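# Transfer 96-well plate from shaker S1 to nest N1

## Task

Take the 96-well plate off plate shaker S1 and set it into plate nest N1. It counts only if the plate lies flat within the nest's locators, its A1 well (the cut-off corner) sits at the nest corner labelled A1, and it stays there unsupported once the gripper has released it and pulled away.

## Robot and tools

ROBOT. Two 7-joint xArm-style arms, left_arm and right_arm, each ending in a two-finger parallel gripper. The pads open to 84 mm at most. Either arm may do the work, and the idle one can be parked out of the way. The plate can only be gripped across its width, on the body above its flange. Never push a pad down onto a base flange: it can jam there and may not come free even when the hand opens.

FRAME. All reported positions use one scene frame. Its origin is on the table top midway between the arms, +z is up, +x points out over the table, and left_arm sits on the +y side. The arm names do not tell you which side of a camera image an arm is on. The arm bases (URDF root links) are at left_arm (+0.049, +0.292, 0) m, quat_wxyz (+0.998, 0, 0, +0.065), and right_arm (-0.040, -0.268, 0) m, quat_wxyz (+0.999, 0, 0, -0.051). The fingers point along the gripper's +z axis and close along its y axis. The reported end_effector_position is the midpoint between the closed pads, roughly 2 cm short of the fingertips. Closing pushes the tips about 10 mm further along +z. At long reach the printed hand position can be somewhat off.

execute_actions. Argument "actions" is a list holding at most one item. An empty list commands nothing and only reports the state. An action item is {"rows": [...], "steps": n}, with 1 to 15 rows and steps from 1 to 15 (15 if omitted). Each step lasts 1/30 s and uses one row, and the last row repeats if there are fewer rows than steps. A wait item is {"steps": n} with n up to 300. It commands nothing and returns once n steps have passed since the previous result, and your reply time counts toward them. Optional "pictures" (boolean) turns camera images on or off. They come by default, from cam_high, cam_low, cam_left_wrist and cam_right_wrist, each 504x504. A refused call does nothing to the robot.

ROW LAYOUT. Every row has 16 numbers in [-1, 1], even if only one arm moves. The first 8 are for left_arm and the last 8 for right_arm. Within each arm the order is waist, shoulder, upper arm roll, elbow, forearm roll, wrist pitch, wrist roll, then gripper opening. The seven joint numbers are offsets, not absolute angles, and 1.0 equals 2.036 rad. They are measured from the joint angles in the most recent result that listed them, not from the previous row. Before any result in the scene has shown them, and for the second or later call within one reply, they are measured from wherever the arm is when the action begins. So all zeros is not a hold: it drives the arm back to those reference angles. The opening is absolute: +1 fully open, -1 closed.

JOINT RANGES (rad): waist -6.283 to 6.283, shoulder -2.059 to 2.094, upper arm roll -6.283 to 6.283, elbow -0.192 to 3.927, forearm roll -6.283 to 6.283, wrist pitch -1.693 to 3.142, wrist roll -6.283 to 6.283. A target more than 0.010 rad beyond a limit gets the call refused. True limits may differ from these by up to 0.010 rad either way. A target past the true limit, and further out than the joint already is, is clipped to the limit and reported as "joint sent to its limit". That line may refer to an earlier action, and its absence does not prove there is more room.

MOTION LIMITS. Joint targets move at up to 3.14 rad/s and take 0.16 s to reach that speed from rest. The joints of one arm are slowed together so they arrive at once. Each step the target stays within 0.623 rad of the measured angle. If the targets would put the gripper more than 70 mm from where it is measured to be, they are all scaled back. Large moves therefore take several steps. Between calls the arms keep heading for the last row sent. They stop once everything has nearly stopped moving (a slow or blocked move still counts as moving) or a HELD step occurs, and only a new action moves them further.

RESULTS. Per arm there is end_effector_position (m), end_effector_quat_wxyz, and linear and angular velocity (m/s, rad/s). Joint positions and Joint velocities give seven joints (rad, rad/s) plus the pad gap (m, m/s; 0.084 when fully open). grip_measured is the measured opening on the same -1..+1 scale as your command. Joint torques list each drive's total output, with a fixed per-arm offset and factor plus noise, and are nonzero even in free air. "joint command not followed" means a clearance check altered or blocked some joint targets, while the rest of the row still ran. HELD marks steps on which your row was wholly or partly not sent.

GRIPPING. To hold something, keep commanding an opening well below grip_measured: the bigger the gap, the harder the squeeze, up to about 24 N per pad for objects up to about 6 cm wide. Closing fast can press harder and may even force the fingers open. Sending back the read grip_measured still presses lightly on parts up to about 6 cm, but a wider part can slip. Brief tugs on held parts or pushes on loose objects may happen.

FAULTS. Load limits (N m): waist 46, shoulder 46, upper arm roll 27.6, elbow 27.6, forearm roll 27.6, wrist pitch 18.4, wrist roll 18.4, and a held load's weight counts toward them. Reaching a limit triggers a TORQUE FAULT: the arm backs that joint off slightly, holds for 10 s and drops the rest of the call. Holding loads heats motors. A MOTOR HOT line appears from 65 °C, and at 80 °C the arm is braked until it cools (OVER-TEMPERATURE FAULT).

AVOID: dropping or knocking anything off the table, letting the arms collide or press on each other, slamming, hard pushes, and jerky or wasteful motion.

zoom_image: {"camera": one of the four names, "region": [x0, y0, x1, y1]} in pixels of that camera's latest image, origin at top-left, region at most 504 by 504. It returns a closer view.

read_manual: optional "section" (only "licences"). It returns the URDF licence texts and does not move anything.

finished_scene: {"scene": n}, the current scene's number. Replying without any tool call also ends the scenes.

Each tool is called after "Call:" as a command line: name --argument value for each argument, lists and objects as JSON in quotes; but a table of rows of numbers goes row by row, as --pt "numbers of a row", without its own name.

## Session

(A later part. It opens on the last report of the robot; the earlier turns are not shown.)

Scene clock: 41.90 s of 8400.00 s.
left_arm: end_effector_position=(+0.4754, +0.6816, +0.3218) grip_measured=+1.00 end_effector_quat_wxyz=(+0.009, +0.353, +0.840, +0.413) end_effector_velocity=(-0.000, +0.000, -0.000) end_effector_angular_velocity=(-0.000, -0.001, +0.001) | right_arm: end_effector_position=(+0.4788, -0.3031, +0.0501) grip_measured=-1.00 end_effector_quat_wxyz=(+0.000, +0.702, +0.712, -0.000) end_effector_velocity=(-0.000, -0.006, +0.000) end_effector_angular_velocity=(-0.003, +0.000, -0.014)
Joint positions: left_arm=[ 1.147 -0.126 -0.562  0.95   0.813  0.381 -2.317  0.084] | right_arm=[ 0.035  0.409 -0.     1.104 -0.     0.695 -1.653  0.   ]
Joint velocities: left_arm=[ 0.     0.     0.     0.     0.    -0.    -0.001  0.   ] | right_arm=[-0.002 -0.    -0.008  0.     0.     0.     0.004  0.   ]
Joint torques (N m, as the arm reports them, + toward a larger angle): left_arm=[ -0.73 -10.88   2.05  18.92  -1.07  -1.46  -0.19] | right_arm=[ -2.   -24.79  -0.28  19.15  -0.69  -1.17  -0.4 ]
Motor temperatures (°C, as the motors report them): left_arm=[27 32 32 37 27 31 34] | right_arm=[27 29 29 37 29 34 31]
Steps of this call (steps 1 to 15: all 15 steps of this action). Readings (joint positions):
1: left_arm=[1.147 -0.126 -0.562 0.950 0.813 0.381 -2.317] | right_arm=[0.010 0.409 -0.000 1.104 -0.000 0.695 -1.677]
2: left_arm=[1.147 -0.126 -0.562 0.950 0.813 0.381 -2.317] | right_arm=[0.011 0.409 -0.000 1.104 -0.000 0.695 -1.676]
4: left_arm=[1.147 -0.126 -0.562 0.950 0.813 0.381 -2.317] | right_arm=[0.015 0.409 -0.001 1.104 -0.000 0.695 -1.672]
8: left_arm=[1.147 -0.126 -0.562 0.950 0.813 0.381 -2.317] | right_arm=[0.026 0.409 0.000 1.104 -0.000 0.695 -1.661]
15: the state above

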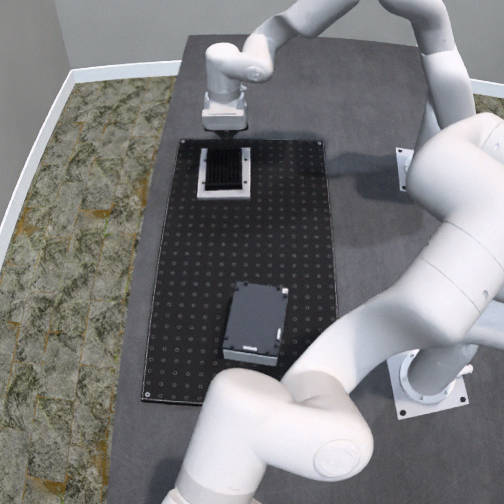

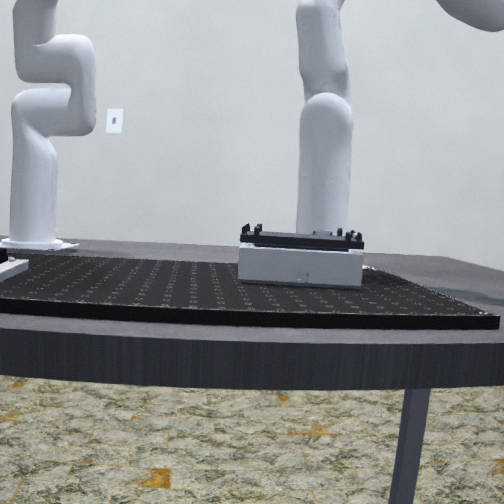

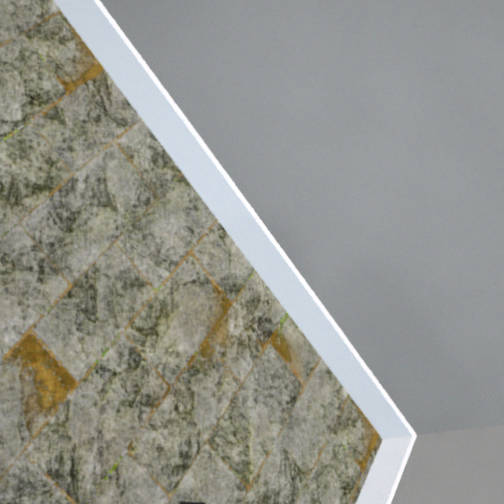

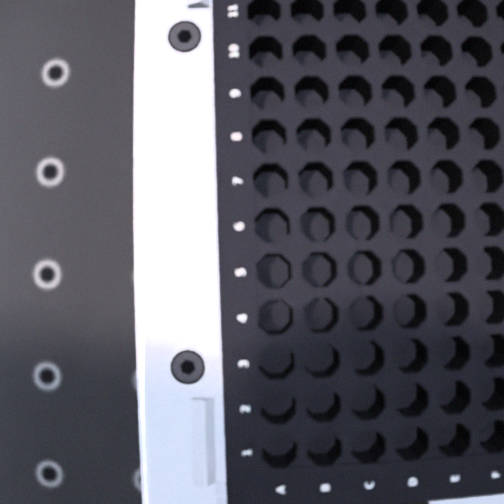

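Call:
execute_actions --actions '[{"rows": [[0,0,0,0,0,0,0,1, -0.005,-0.0462,0,0.0142,0,0.0604,-0.005,-1]], "steps": 15}]' --pictures false

Call:
execute_actions --actions '[{"steps": 12}]' --pictures false

Call:
execute_actions --actions '[{"rows": [[0,0,0,0,0,0,0,1, 0.0488,0.0969,0,0.1480,0,0.0512,0.0493,-1]], "steps": 15}]' --pictures false

Call:
execute_actions --actions '[{"steps": 15}]' --pictures false

Call:
execute_actions --actions '[{"rows": [[0,0,0,0,0,0,0,1, 0,0.0394,0,-0.0144,0,-0.0538,0,-1]], "steps": 15}]' --pictures false

Call:
execute_actions --actions '[{"steps": 12}]'

Scene clock: 44.30 s of 8400.00 s.
left_arm: end_effector_position=(+0.4754, +0.6816, +0.3218) grip_measured=+1.00 end_effector_quat_wxyz=(+0.009, +0.353, +0.840, +0.413) end_effector_velocity=(-0.000, +0.000, +0.001) end_effector_angular_velocity=(+0.001, -0.001, +0.001) | right_arm: end_effector_position=(+0.4776, -0.3081, +0.0989) grip_measured=-1.00 end_effector_quat_wxyz=(-0.001, +0.702, +0.712, -0.001) end_effector_velocity=(+0.009, -0.004, +0.013) end_effector_angular_velocity=(-0.003, -0.029, -0.006)
Joint positions: left_arm=[ 1.147 -0.126 -0.562  0.95   0.813  0.381 -2.317  0.084] | right_arm=[ 0.025  0.317  0.     1.132 -0.     0.818 -1.663  0.   ]
Joint velocities: left_arm=[ 0.    -0.001  0.001  0.    -0.    -0.    -0.001  0.   ] | right_arm=[-0.003 -0.012 -0.003  0.016  0.    -0.001 -0.001  0.   ]
Joint torques (N m, as the arm reports them, + toward a larger angle): left_arm=[ -0.4  -10.78   2.18  18.83  -0.98  -1.17  -0.38] | right_arm=[ -0.44 -24.37  -0.57  20.5   -0.07  -1.71  -0.37]
Motor temperatures (°C, as the motors report them): left_arm=[27 32 32 37 27 31 34] | right_arm=[27 29 29 37 29 34 31]
Steps of this call (steps 1 to 15: the robot went on to your last target; steps 16 to 57: nothing new was sent; steps 58 to 72: all 15 steps of this action). Readings (joint positions):
58: left_arm=[1.147 -0.126 -0.562 0.950 0.813 0.381 -2.317] | right_arm=[0.035 0.409 -0.000 1.104 -0.000 0.696 -1.653]
59: left_arm=[1.147 -0.126 -0.562 0.950 0.813 0.381 -2.317] | right_arm=[0.034 0.404 0.000 1.105 -0.000 0.705 -1.653]
61: left_arm=[1.147 -0.126 -0.562 0.950 0.813 0.381 -2.317] | right_arm=[0.030 0.370 0.001 1.112 -0.000 0.757 -1.658]
65: left_arm=[1.147 -0.126 -0.562 0.950 0.813 0.381 -2.317] | right_arm=[0.024 0.312 -0.001 1.138 -0.000 0.809 -1.662]
72: the state above

Scene clock: 44.70 s of 8400.00 s.
left_arm: end_effector_position=(+0.4754, +0.6816, +0.3218) grip_measured=+1.00 end_effector_quat_wxyz=(+0.009, +0.353, +0.840, +0.413) end_effector_velocity=(-0.000, +0.000, +0.001) end_effector_angular_velocity=(+0.001, -0.001, +0.001) | right_arm: end_effector_position=(+0.4784, -0.3084, +0.1002) grip_measured=-1.00 end_effector_quat_wxyz=(+0.000, +0.702, +0.712, -0.000) end_effector_velocity=(+0.000, -0.000, +0.000) end_effector_angular_velocity=(-0.000, -0.001, -0.000)
Joint positions: left_arm=[ 1.147 -0.126 -0.562  0.95   0.813  0.381 -2.317  0.084] | right_arm=[ 0.025  0.315 -0.     1.133 -0.     0.818 -1.663  0.   ]
Joint velocities: left_arm=[-0.    -0.001  0.001  0.     0.    -0.    -0.001 -0.   ] | right_arm=[-0.001 -0.001  0.     0.    -0.001  0.     0.     0.   ]
Joint torques (N m, as the arm reports them, + toward a larger angle): left_arm=[ -0.31 -10.49   2.45  18.93  -0.93  -1.52  -0.28] | right_arm=[ -0.8  -24.59  -0.69  20.16  -0.25  -1.49  -0.08]
Motor temperatures (°C, as the motors report them): left_arm=[27 32 32 37 27 31 34] | right_arm=[27 29 29 37 29 34 31]
Steps of this call (steps 1 to 12: the robot went on to your last target). Readings (joint positions):
1: left_arm=[1.147 -0.126 -0.562 0.950 0.813 0.381 -2.317] | right_arm=[0.025 0.316 -0.000 1.132 -0.000 0.818 -1.663]
2: left_arm=[1.147 -0.126 -0.562 0.950 0.813 0.381 -2.317] | right_arm=[0.025 0.316 -0.000 1.133 -0.000 0.818 -1.663]
4: left_arm=[1.147 -0.126 -0.562 0.950 0.813 0.381 -2.317] | right_arm=[0.025 0.315 -0.000 1.133 -0.000 0.818 -1.663]
8: left_arm=[1.147 -0.126 -0.562 0.950 0.813 0.381 -2.317] | right_arm=[0.025 0.315 -0.000 1.133 -0.000 0.818 -1.663]
12: the state above

Scene clock: 45.20 s of 8400.00 s.
left_arm: end_effector_position=(+0.4754, +0.6816, +0.3218) grip_measured=+1.00 end_effector_quat_wxyz=(+0.009, +0.353, +0.840, +0.413) end_effector_velocity=(-0.000, +0.000, -0.000) end_effector_angular_velocity=(-0.001, +0.001, -0.000) | right_arm: end_effector_position=(+0.5450, -0.2580, +0.1002) grip_measured=-1.00 end_effector_quat_wxyz=(+0.001, +0.703, +0.711, -0.001) end_effector_velocity=(+0.007, -0.015, +0.009) end_effector_angular_velocity=(-0.009, -0.017, -0.028)
Joint positions: left_arm=[ 1.147 -0.126 -0.562  0.95   0.813  0.381 -2.317  0.084] | right_arm=[ 0.122  0.511 -0.003  1.433 -0.     0.922 -1.563  0.   ]
Joint velocities: left_arm=[ 0.     0.001  0.    -0.     0.     0.     0.    -0.   ] | right_arm=[-0.009 -0.002 -0.017  0.02  -0.001  0.005  0.006  0.   ]
Joint torques (N m, as the arm reports them, + toward a larger angle): left_arm=[ -0.31 -10.51   2.34  18.86  -0.82  -1.46  -0.36] | right_arm=[  1.07 -28.44   1.91  20.66  -0.31  -1.61  -0.21]
Motor temperatures (°C, as the motors report them): left_arm=[27 32 32 37 27 31 34] | right_arm=[27 30 29 37 29 34 31]
Steps of this call (steps 1 to 15: all 15 steps of this action). Readings (joint positions):
1: left_arm=[1.147 -0.126 -0.562 0.950 0.813 0.381 -2.317] | right_arm=[0.025 0.315 -0.000 1.134 -0.000 0.818 -1.663]
2: left_arm=[1.147 -0.126 -0.562 0.950 0.813 0.381 -2.317] | right_arm=[0.027 0.320 -0.001 1.141 -0.000 0.822 -1.660]
4: left_arm=[1.147 -0.126 -0.562 0.950 0.813 0.381 -2.317] | right_arm=[0.045 0.358 -0.005 1.201 -0.000 0.844 -1.639]
8: left_arm=[1.147 -0.126 -0.562 0.950 0.813 0.381 -2.317] | right_arm=[0.110 0.484 0.004 1.390 -0.000 0.904 -1.579]
15: the state above

Scene clock: 45.70 s of 8400.00 s.
left_arm: end_effector_position=(+0.4754, +0.6816, +0.3218) grip_measured=+1.00 end_effector_quat_wxyz=(+0.009, +0.353, +0.840, +0.413) end_effector_velocity=(+0.001, -0.001, +0.000) end_effector_angular_velocity=(+0.001, -0.000, -0.002) | right_arm: end_effector_position=(+0.5453, -0.2555, +0.1000) grip_measured=-1.00 end_effector_quat_wxyz=(+0.000, +0.702, +0.712, -0.000) end_effector_velocity=(-0.000, +0.002, -0.000) end_effector_angular_velocity=(+0.001, +0.000, +0.003)
Joint positions: left_arm=[ 1.147 -0.126 -0.562  0.95   0.813  0.381 -2.317  0.084] | right_arm=[ 0.124  0.512 -0.     1.434 -0.     0.922 -1.563  0.   ]
Joint velocities: left_arm=[-0.    -0.001 -0.001 -0.    -0.    -0.     0.     0.   ] | right_arm=[ 0.002  0.001  0.001  0.     0.     0.    -0.     0.   ]
Joint torques (N m, as the arm reports them, + toward a larger angle): left_arm=[ -0.62 -10.61   2.18  19.12  -0.88  -1.48  -0.19] | right_arm=[ -0.89 -28.39  -0.06  21.68  -0.2   -1.61  -0.65]
Motor temperatures (°C, as the motors report them): left_arm=[27 32 32 37 27 31 34] | right_arm=[27 30 29 37 29 34 31]
Steps of this call (steps 1 to 15: the robot went on to your last target). Readings (joint positions):
1: left_arm=[1.147 -0.126 -0.562 0.950 0.813 0.381 -2.317] | right_arm=[0.122 0.511 -0.003 1.433 -0.000 0.922 -1.563]
2: left_arm=[1.147 -0.126 -0.562 0.950 0.813 0.381 -2.317] | right_arm=[0.122 0.511 -0.002 1.433 -0.000 0.922 -1.563]
4: left_arm=[1.147 -0.126 -0.562 0.950 0.813 0.381 -2.317] | right_arm=[0.123 0.511 -0.001 1.434 -0.000 0.922 -1.563]
8: left_arm=[1.147 -0.126 -0.562 0.950 0.813 0.381 -2.317] | right_arm=[0.124 0.512 -0.000 1.434 -0.000 0.922 -1.563]
15: the state above
All arms were judged still, so your last target was given up. Only a new action makes them travel on or press farther. Fingers that are still opening or closing keep moving.

Scene clock: 46.20 s of 8400.00 s.
left_arm: end_effector_position=(+0.4754, +0.6816, +0.3218) grip_measured=+1.00 end_effector_quat_wxyz=(+0.009, +0.353, +0.840, +0.413) end_effector_velocity=(-0.000, -0.000, +0.001) end_effector_angular_velocity=(+0.001, -0.000, +0.001) | right_arm: end_effector_position=(+0.5449, -0.2555, +0.0496) grip_measured=-1.00 end_effector_quat_wxyz=(-0.000, +0.702, +0.712, -0.001) end_effector_velocity=(+0.002, +0.000, +0.002) end_effector_angular_velocity=(+0.000, -0.008, +0.001)
Joint positions: left_arm=[ 1.147 -0.126 -0.562  0.95   0.813  0.381 -2.317  0.084] | right_arm=[ 0.124  0.593 -0.     1.404 -0.     0.813 -1.563  0.   ]
Joint velocities: left_arm=[-0.    -0.002  0.    -0.     0.     0.001 -0.    -0.   ] | right_arm=[ 0.    -0.001  0.     0.003 -0.    -0.003 -0.     0.   ]
Joint torques (N m, as the arm reports them, + toward a larger angle): left_arm=[ -0.35 -10.41   2.16  19.16  -0.6   -1.33  -0.17] | right_arm=[ -1.13 -29.16  -0.35  20.64  -0.14  -1.64  -0.53]
Motor temperatures (°C, as the motors report them): left_arm=[27 32 32 37 27 31 34] | right_arm=[27 30 29 37 29 34 31]
Steps of this call (steps 1 to 15: all 15 steps of this action). Readings (joint positions):
1: left_arm=[1.147 -0.126 -0.562 0.950 0.813 0.381 -2.317] | right_arm=[0.124 0.513 -0.000 1.434 -0.000 0.921 -1.563]
2: left_arm=[1.147 -0.126 -0.562 0.950 0.813 0.381 -2.317] | right_arm=[0.124 0.516 -0.000 1.433 -0.000 0.913 -1.563]
4: left_arm=[1.147 -0.126 -0.562 0.950 0.813 0.381 -2.317] | right_arm=[0.124 0.547 -0.000 1.425 -0.000 0.863 -1.563]
8: left_arm=[1.147 -0.126 -0.562 0.950 0.813 0.381 -2.317] | right_arm=[0.124 0.592 -0.000 1.404 -0.000 0.819 -1.563]
15: the state above

Scene clock: 46.60 s of 8400.00 s.
left_arm: end_effector_position=(+0.4754, +0.6816, +0.3218) grip_measured=+1.00 end_effector_quat_wxyz=(+0.009, +0.353, +0.840, +0.413) end_effector_velocity=(+0.000, -0.000, +0.000) end_effector_angular_velocity=(+0.001, -0.001, -0.000) | right_arm: end_effector_position=(+0.5453, -0.2555, +0.0500) grip_measured=-1.00 end_effector_quat_wxyz=(+0.000, +0.702, +0.712, -0.000) end_effector_velocity=(+0.000, -0.000, +0.000) end_effector_angular_velocity=(+0.001, -0.001, -0.001)
Joint positions: left_arm=[ 1.147 -0.126 -0.562  0.95   0.813  0.381 -2.317  0.084] | right_arm=[ 0.124  0.592 -0.     1.405 -0.     0.813 -1.563  0.   ]
Joint velocities: left_arm=[-0.    -0.001 -0.001  0.    -0.     0.    -0.001 -0.   ] | right_arm=[-0.    -0.    -0.     0.     0.001 -0.     0.     0.   ]
Joint torques (N m, as the arm reports them, + toward a larger angle): left_arm=[ -0.44 -10.33   2.17  19.14  -0.84  -1.21  -0.26] | right_arm=[ -2.21 -29.23  -0.32  20.4   -0.44  -1.7   -0.35]
Motor temperatures (°C, as the motors report them): left_arm=[27 32 32 37 27 31 34] | right_arm=[27 30 29 37 29 34 31]
Steps of this call (steps 1 to 12: the robot went on to your last target). Readings (joint positions):
1: left_arm=[1.147 -0.126 -0.562 0.950 0.813 0.381 -2.317] | right_arm=[0.124 0.593 -0.000 1.405 -0.000 0.813 -1.563]
2: left_arm=[1.147 -0.126 -0.562 0.950 0.813 0.381 -2.317] | right_arm=[0.124 0.592 -0.000 1.405 -0.000 0.813 -1.563]
4: left_arm=[1.147 -0.126 -0.562 0.950 0.813 0.381 -2.317] | right_arm=[0.124 0.592 -0.000 1.405 -0.000 0.813 -1.563]
8: left_arm=[1.147 -0.126 -0.562 0.950 0.813 0.381 -2.317] | right_arm=[0.124 0.592 -0.000 1.405 -0.000 0.813 -1.563]
12: the state above

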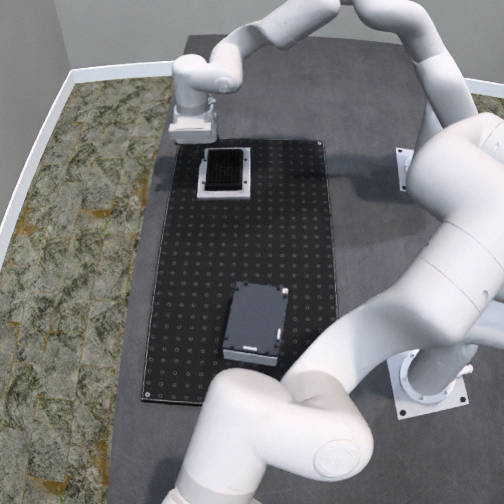

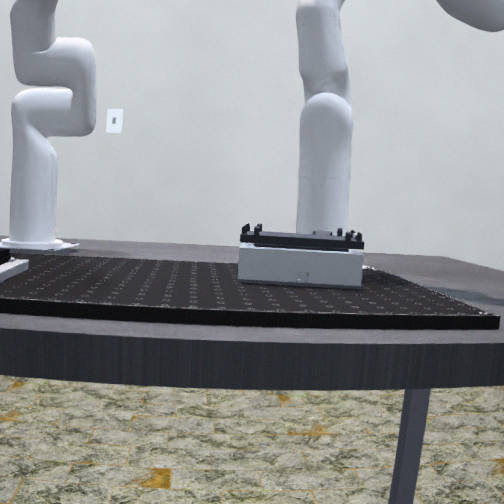

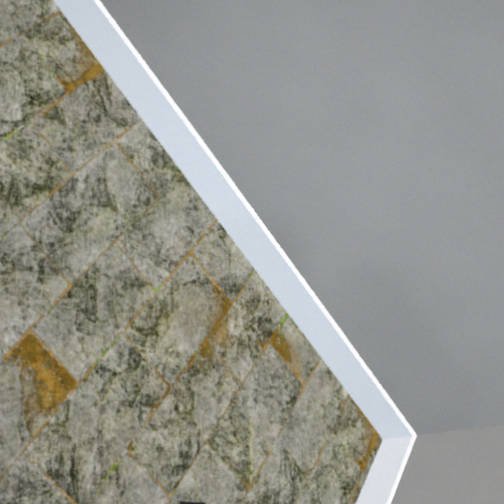

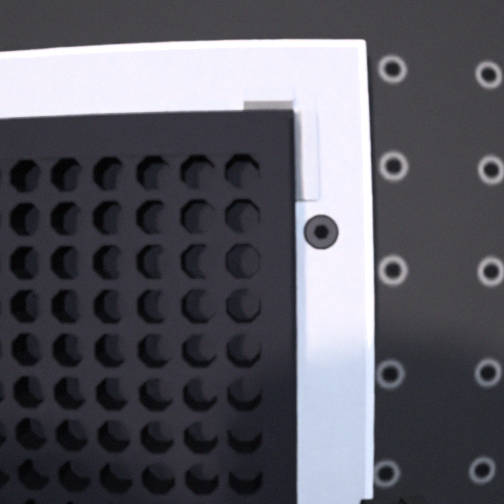

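Call:
execute_actions --actions '[{"rows": [[0,0,0,0,0,0,0,1, 0,-0.0025,0,-0.0042,0,-0.0017,0,-1],[0,0,0,0,0,0,0,1, 0,-0.005,0,-0.0084,0,-0.0035,0,-1],[0,0,0,0,0,0,0,1, 0,-0.0074,0,-0.0126,0,-0.0052,0,-1],[0,0,0,0,0,0,0,1, 0,-0.0099,0,-0.0168,0,-0.0069,0,-1],[0,0,0,0,0,0,0,1, 0,-0.0124,0,-0.021,0,-0.0086,0,-1],[0,0,0,0,0,0,0,1, 0,-0.0149,0,-0.0252,0,-0.0104,0,-1],[0,0,0,0,0,0,0,1, 0,-0.0173,0,-0.0294,0,-0.0121,0,-1],[0,0,0,0,0,0,0,1, 0,-0.0198,0,-0.0336,0,-0.0138,0,-1]], "steps": 15}]'

Call:
zoom_image --camera "cam_high" --region '[185, 135, 265, 205]'

Scene clock: 48.07 s of 8400.00 s.
left_arm: end_effector_position=(+0.4754, +0.6816, +0.3218) grip_measured=+1.00 end_effector_quat_wxyz=(+0.009, +0.353, +0.840, +0.413) end_effector_velocity=(+0.000, -0.000, +0.001) end_effector_angular_velocity=(+0.002, -0.000, -0.000) | right_arm: end_effector_position=(+0.5341, -0.2555, +0.0522) grip_measured=-1.00 end_effector_quat_wxyz=(+0.003, +0.702, +0.712, +0.003) end_effector_velocity=(-0.003, -0.000, -0.003) end_effector_angular_velocity=(-0.001, +0.005, +0.000)
Joint positions: left_arm=[ 1.147 -0.126 -0.562  0.95   0.813  0.381 -2.317  0.084] | right_arm=[ 0.124  0.551 -0.     1.341 -0.     0.782 -1.563  0.   ]
Joint velocities: left_arm=[-0.    -0.002 -0.    -0.     0.     0.     0.     0.   ] | right_arm=[ 0.001 -0.001 -0.001 -0.01  -0.    -0.005 -0.     0.   ]
Joint torques (N m, as the arm reports them, + toward a larger angle): left_arm=[ -0.76 -10.57   2.14  18.98  -1.05  -1.29  -0.17] | right_arm=[ -1.48 -25.13  -0.92  12.05  -0.3    1.07  -0.37]
Motor temperatures (°C, as the motors report them): left_arm=[27 32 32 37 27 31 34] | right_arm=[27 30 29 37 29 34 31]
Steps of this call (steps 1 to 15: the robot went on to your last target; steps 16 to 29: nothing new was sent; steps 30 to 44: all 15 steps of this action). Readings (joint positions):
30: left_arm=[1.147 -0.126 -0.562 0.950 0.813 0.381 -2.317] | right_arm=[0.124 0.592 -0.000 1.405 -0.000 0.812 -1.563]
31: left_arm=[1.147 -0.126 -0.562 0.950 0.813 0.381 -2.317] | right_arm=[0.124 0.591 -0.000 1.402 -0.000 0.811 -1.563]
33: left_arm=[1.147 -0.126 -0.562 0.950 0.813 0.381 -2.317] | right_arm=[0.124 0.585 -0.000 1.391 -0.000 0.807 -1.563]
37: left_arm=[1.147 -0.126 -0.562 0.950 0.813 0.381 -2.317] | right_arm=[0.124 0.566 -0.000 1.360 -0.000 0.794 -1.563]
44: the state above

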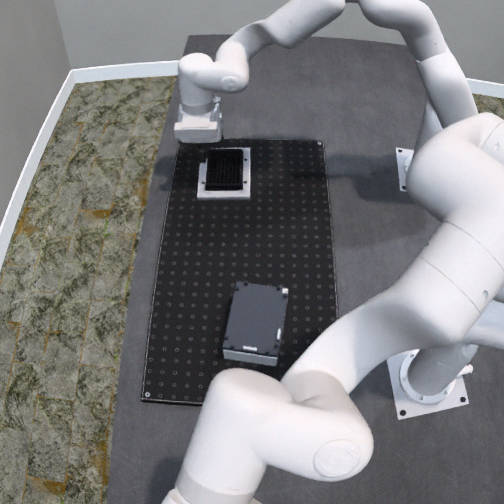

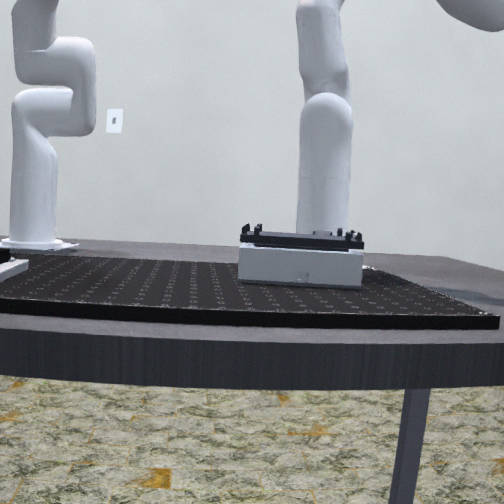

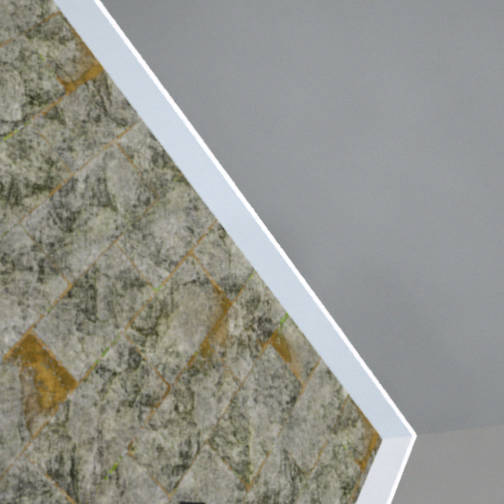

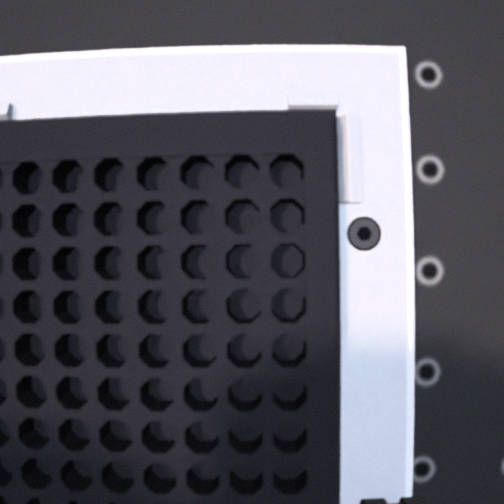

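Region (185, 135, 265, 205) of cam_high's 504x504 image, scaled by 6.300, with more detail than that image has; it fills the top 441 rows of this view, and the rest is white.

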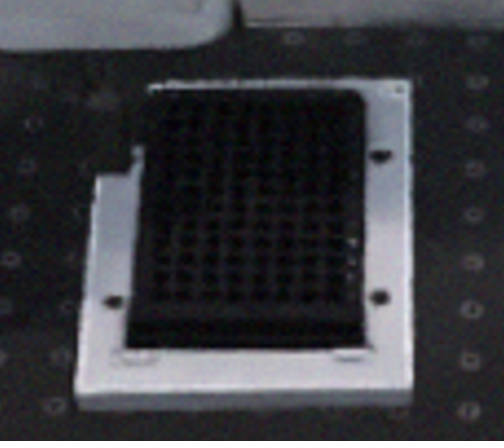

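It seated and the push is now blocked. Backing off outward, then up.

Call:
execute_actions --actions '[{"rows": [[0,0,0,0,0,0,0,1, 0,0.0201,0,0.0314,0,0.0152,0,-1],[0,0,0,0,0,0,0,1, 0,0.0201,0,0.0314,0,0.0152,0,-1],[0,0,0,0,0,0,0,1, 0,0.0201,0,0.0314,0,0.0152,0,-1],[0,0,0,0,0,0,0,1, 0,0.0201,0,0.0314,0,0.0152,0,-1],[0,0,0,0,0,0,0,1, 0,0.0201,0,0.0314,0,0.0152,0,-1],[0,0,0,0,0,0,0,1, 0,0.0201,0,0.0314,0,0.0152,0,-1],[0,0,0,0,0,0,0,1, 0,-0.06,0,0.07,0,0.13,0,-1]], "steps": 15}]' --pictures false

Call:
execute_actions --actions '[{"steps": 12}]'

Call:
zoom_image --camera "cam_high" --region '[185, 135, 265, 205]'

Scene clock: 53.00 s of 8400.00 s.
left_arm: end_effector_position=(+0.4754, +0.6816, +0.3218) grip_measured=+1.00 end_effector_quat_wxyz=(+0.009, +0.353, +0.840, +0.413) end_effector_velocity=(+0.000, -0.001, +0.001) end_effector_angular_velocity=(+0.001, -0.000, -0.002) | right_arm: end_effector_position=(+0.5471, -0.2556, +0.1499) grip_measured=-1.00 end_effector_quat_wxyz=(+0.005, +0.702, +0.712, +0.005) end_effector_velocity=(+0.022, +0.002, +0.302) end_effector_angular_velocity=(+0.006, -0.204, +0.003)
Joint positions: left_arm=[ 1.147 -0.126 -0.562  0.95   0.813  0.381 -2.317  0.084] | right_arm=[ 0.124  0.443 -0.     1.476 -0.     1.018 -1.563  0.   ]
Joint velocities: left_arm=[-0.    -0.001 -0.001 -0.     0.    -0.001  0.     0.   ] | right_arm=[ 0.    -0.409  0.003  0.236  0.001  0.44  -0.     0.   ]
Joint torques (N m, as the arm reports them, + toward a larger angle): left_arm=[ -0.55 -10.66   2.3   19.1   -1.09  -1.34  -0.38] | right_arm=[ -2.3  -13.19  -0.11  12.19  -0.5   -1.65  -0.3 ]
Motor temperatures (°C, as the motors report them): left_arm=[27 32 32 38 27 31 34] | right_arm=[27 30 29 36 29 34 31]
Steps of this call (steps 1 to 15: the robot went on to your last target; steps 16 to 90: nothing new was sent; then 1.43 s passed at rest; steps 91 to 105: all 15 steps of this action). Readings (joint positions):
91: left_arm=[1.147 -0.126 -0.562 0.950 0.813 0.381 -2.317] | right_arm=[0.124 0.552 -0.000 1.337 -0.000 0.779 -1.563]
92: left_arm=[1.147 -0.126 -0.562 0.950 0.813 0.381 -2.317] | right_arm=[0.124 0.556 -0.000 1.344 -0.000 0.784 -1.563]
94: left_arm=[1.147 -0.126 -0.562 0.950 0.813 0.381 -2.317] | right_arm=[0.124 0.578 -0.000 1.373 -0.000 0.804 -1.563]
98: left_arm=[1.147 -0.126 -0.562 0.950 0.813 0.381 -2.317] | right_arm=[0.124 0.588 -0.000 1.397 -0.000 0.826 -1.563]
105: the state above

Scene clock: 53.40 s of 8400.00 s.
left_arm: end_effector_position=(+0.4754, +0.6816, +0.3218) grip_measured=+1.00 end_effector_quat_wxyz=(+0.009, +0.353, +0.840, +0.413) end_effector_velocity=(+0.000, -0.000, -0.000) end_effector_angular_velocity=(-0.001, -0.000, +0.000) | right_arm: end_effector_position=(+0.5436, -0.2553, +0.1581) grip_measured=-1.00 end_effector_quat_wxyz=(+0.002, +0.702, +0.712, +0.002) end_effector_velocity=(+0.005, +0.000, +0.011) end_effector_angular_velocity=(+0.000, -0.022, +0.001)
Joint positions: left_arm=[ 1.147 -0.126 -0.562  0.95   0.813  0.381 -2.317  0.084] | right_arm=[ 0.124  0.43  -0.     1.483 -0.     1.046 -1.563  0.   ]
Joint velocities: left_arm=[-0.     0.001 -0.     0.    -0.     0.    -0.001 -0.   ] | right_arm=[ 0.    -0.012  0.     0.01  -0.001 -0.001 -0.     0.   ]
Joint torques (N m, as the arm reports them, + toward a larger angle): left_arm=[ -0.72 -10.38   2.16  19.19  -0.82  -1.38  -0.3 ] | right_arm=[ -1.49 -27.61  -0.38  21.76  -0.45  -1.6   -0.59]
Motor temperatures (°C, as the motors report them): left_arm=[27 32 32 38 27 31 34] | right_arm=[27 30 29 36 29 34 31]
Steps of this call (steps 1 to 12: the robot went on to your last target). Readings (joint positions):
1: left_arm=[1.147 -0.126 -0.562 0.950 0.813 0.381 -2.317] | right_arm=[0.124 0.433 -0.000 1.482 -0.000 1.029 -1.563]
2: left_arm=[1.147 -0.126 -0.562 0.950 0.813 0.381 -2.317] | right_arm=[0.124 0.428 -0.000 1.485 -0.000 1.036 -1.563]
4: left_arm=[1.147 -0.126 -0.562 0.950 0.813 0.381 -2.317] | right_arm=[0.124 0.429 -0.000 1.482 -0.000 1.043 -1.563]
8: left_arm=[1.147 -0.126 -0.562 0.950 0.813 0.381 -2.317] | right_arm=[0.124 0.432 0.000 1.480 -0.000 1.047 -1.563]
12: the state above

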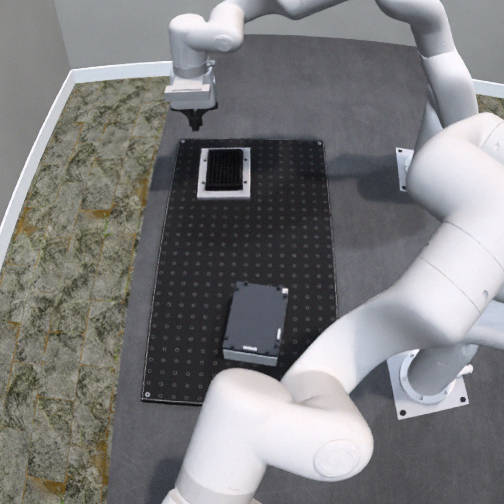

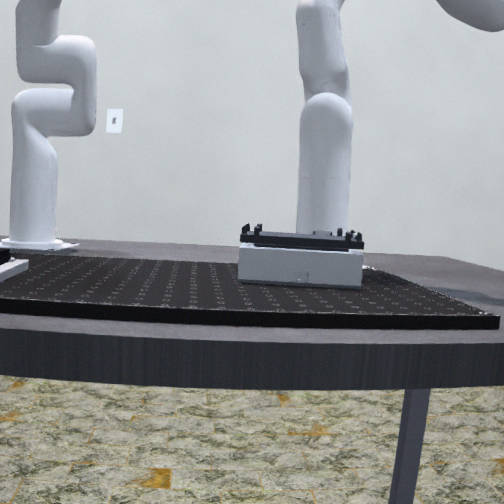

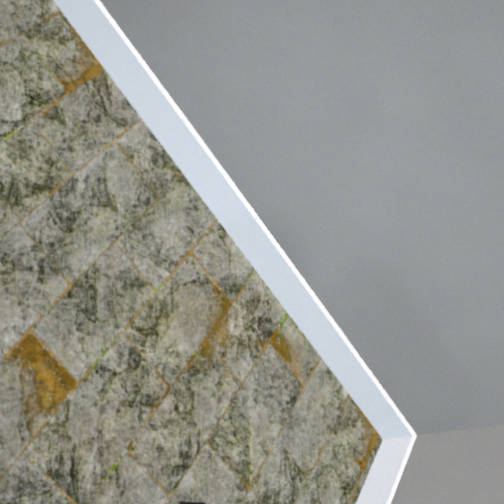

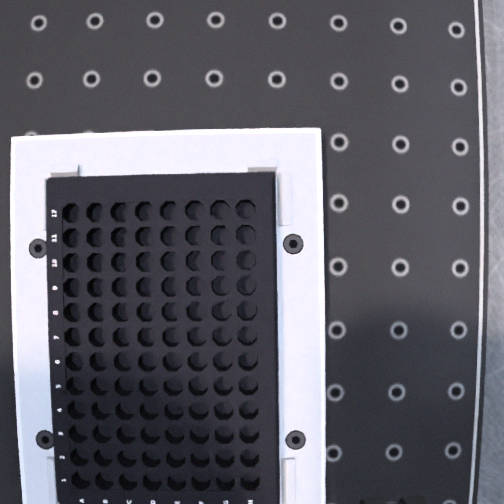

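Region (185, 135, 265, 205) of cam_high's 504x504 image, scaled by 6.300, with more detail than that image has; it fills the top 441 rows of this view, and the rest is white.

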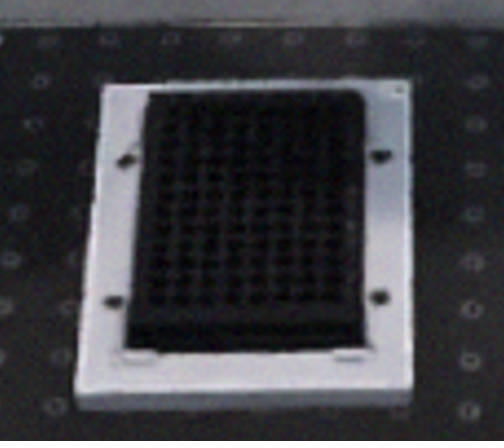

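Call:
finished_scene --scene 1

The scene is finished: the task was done.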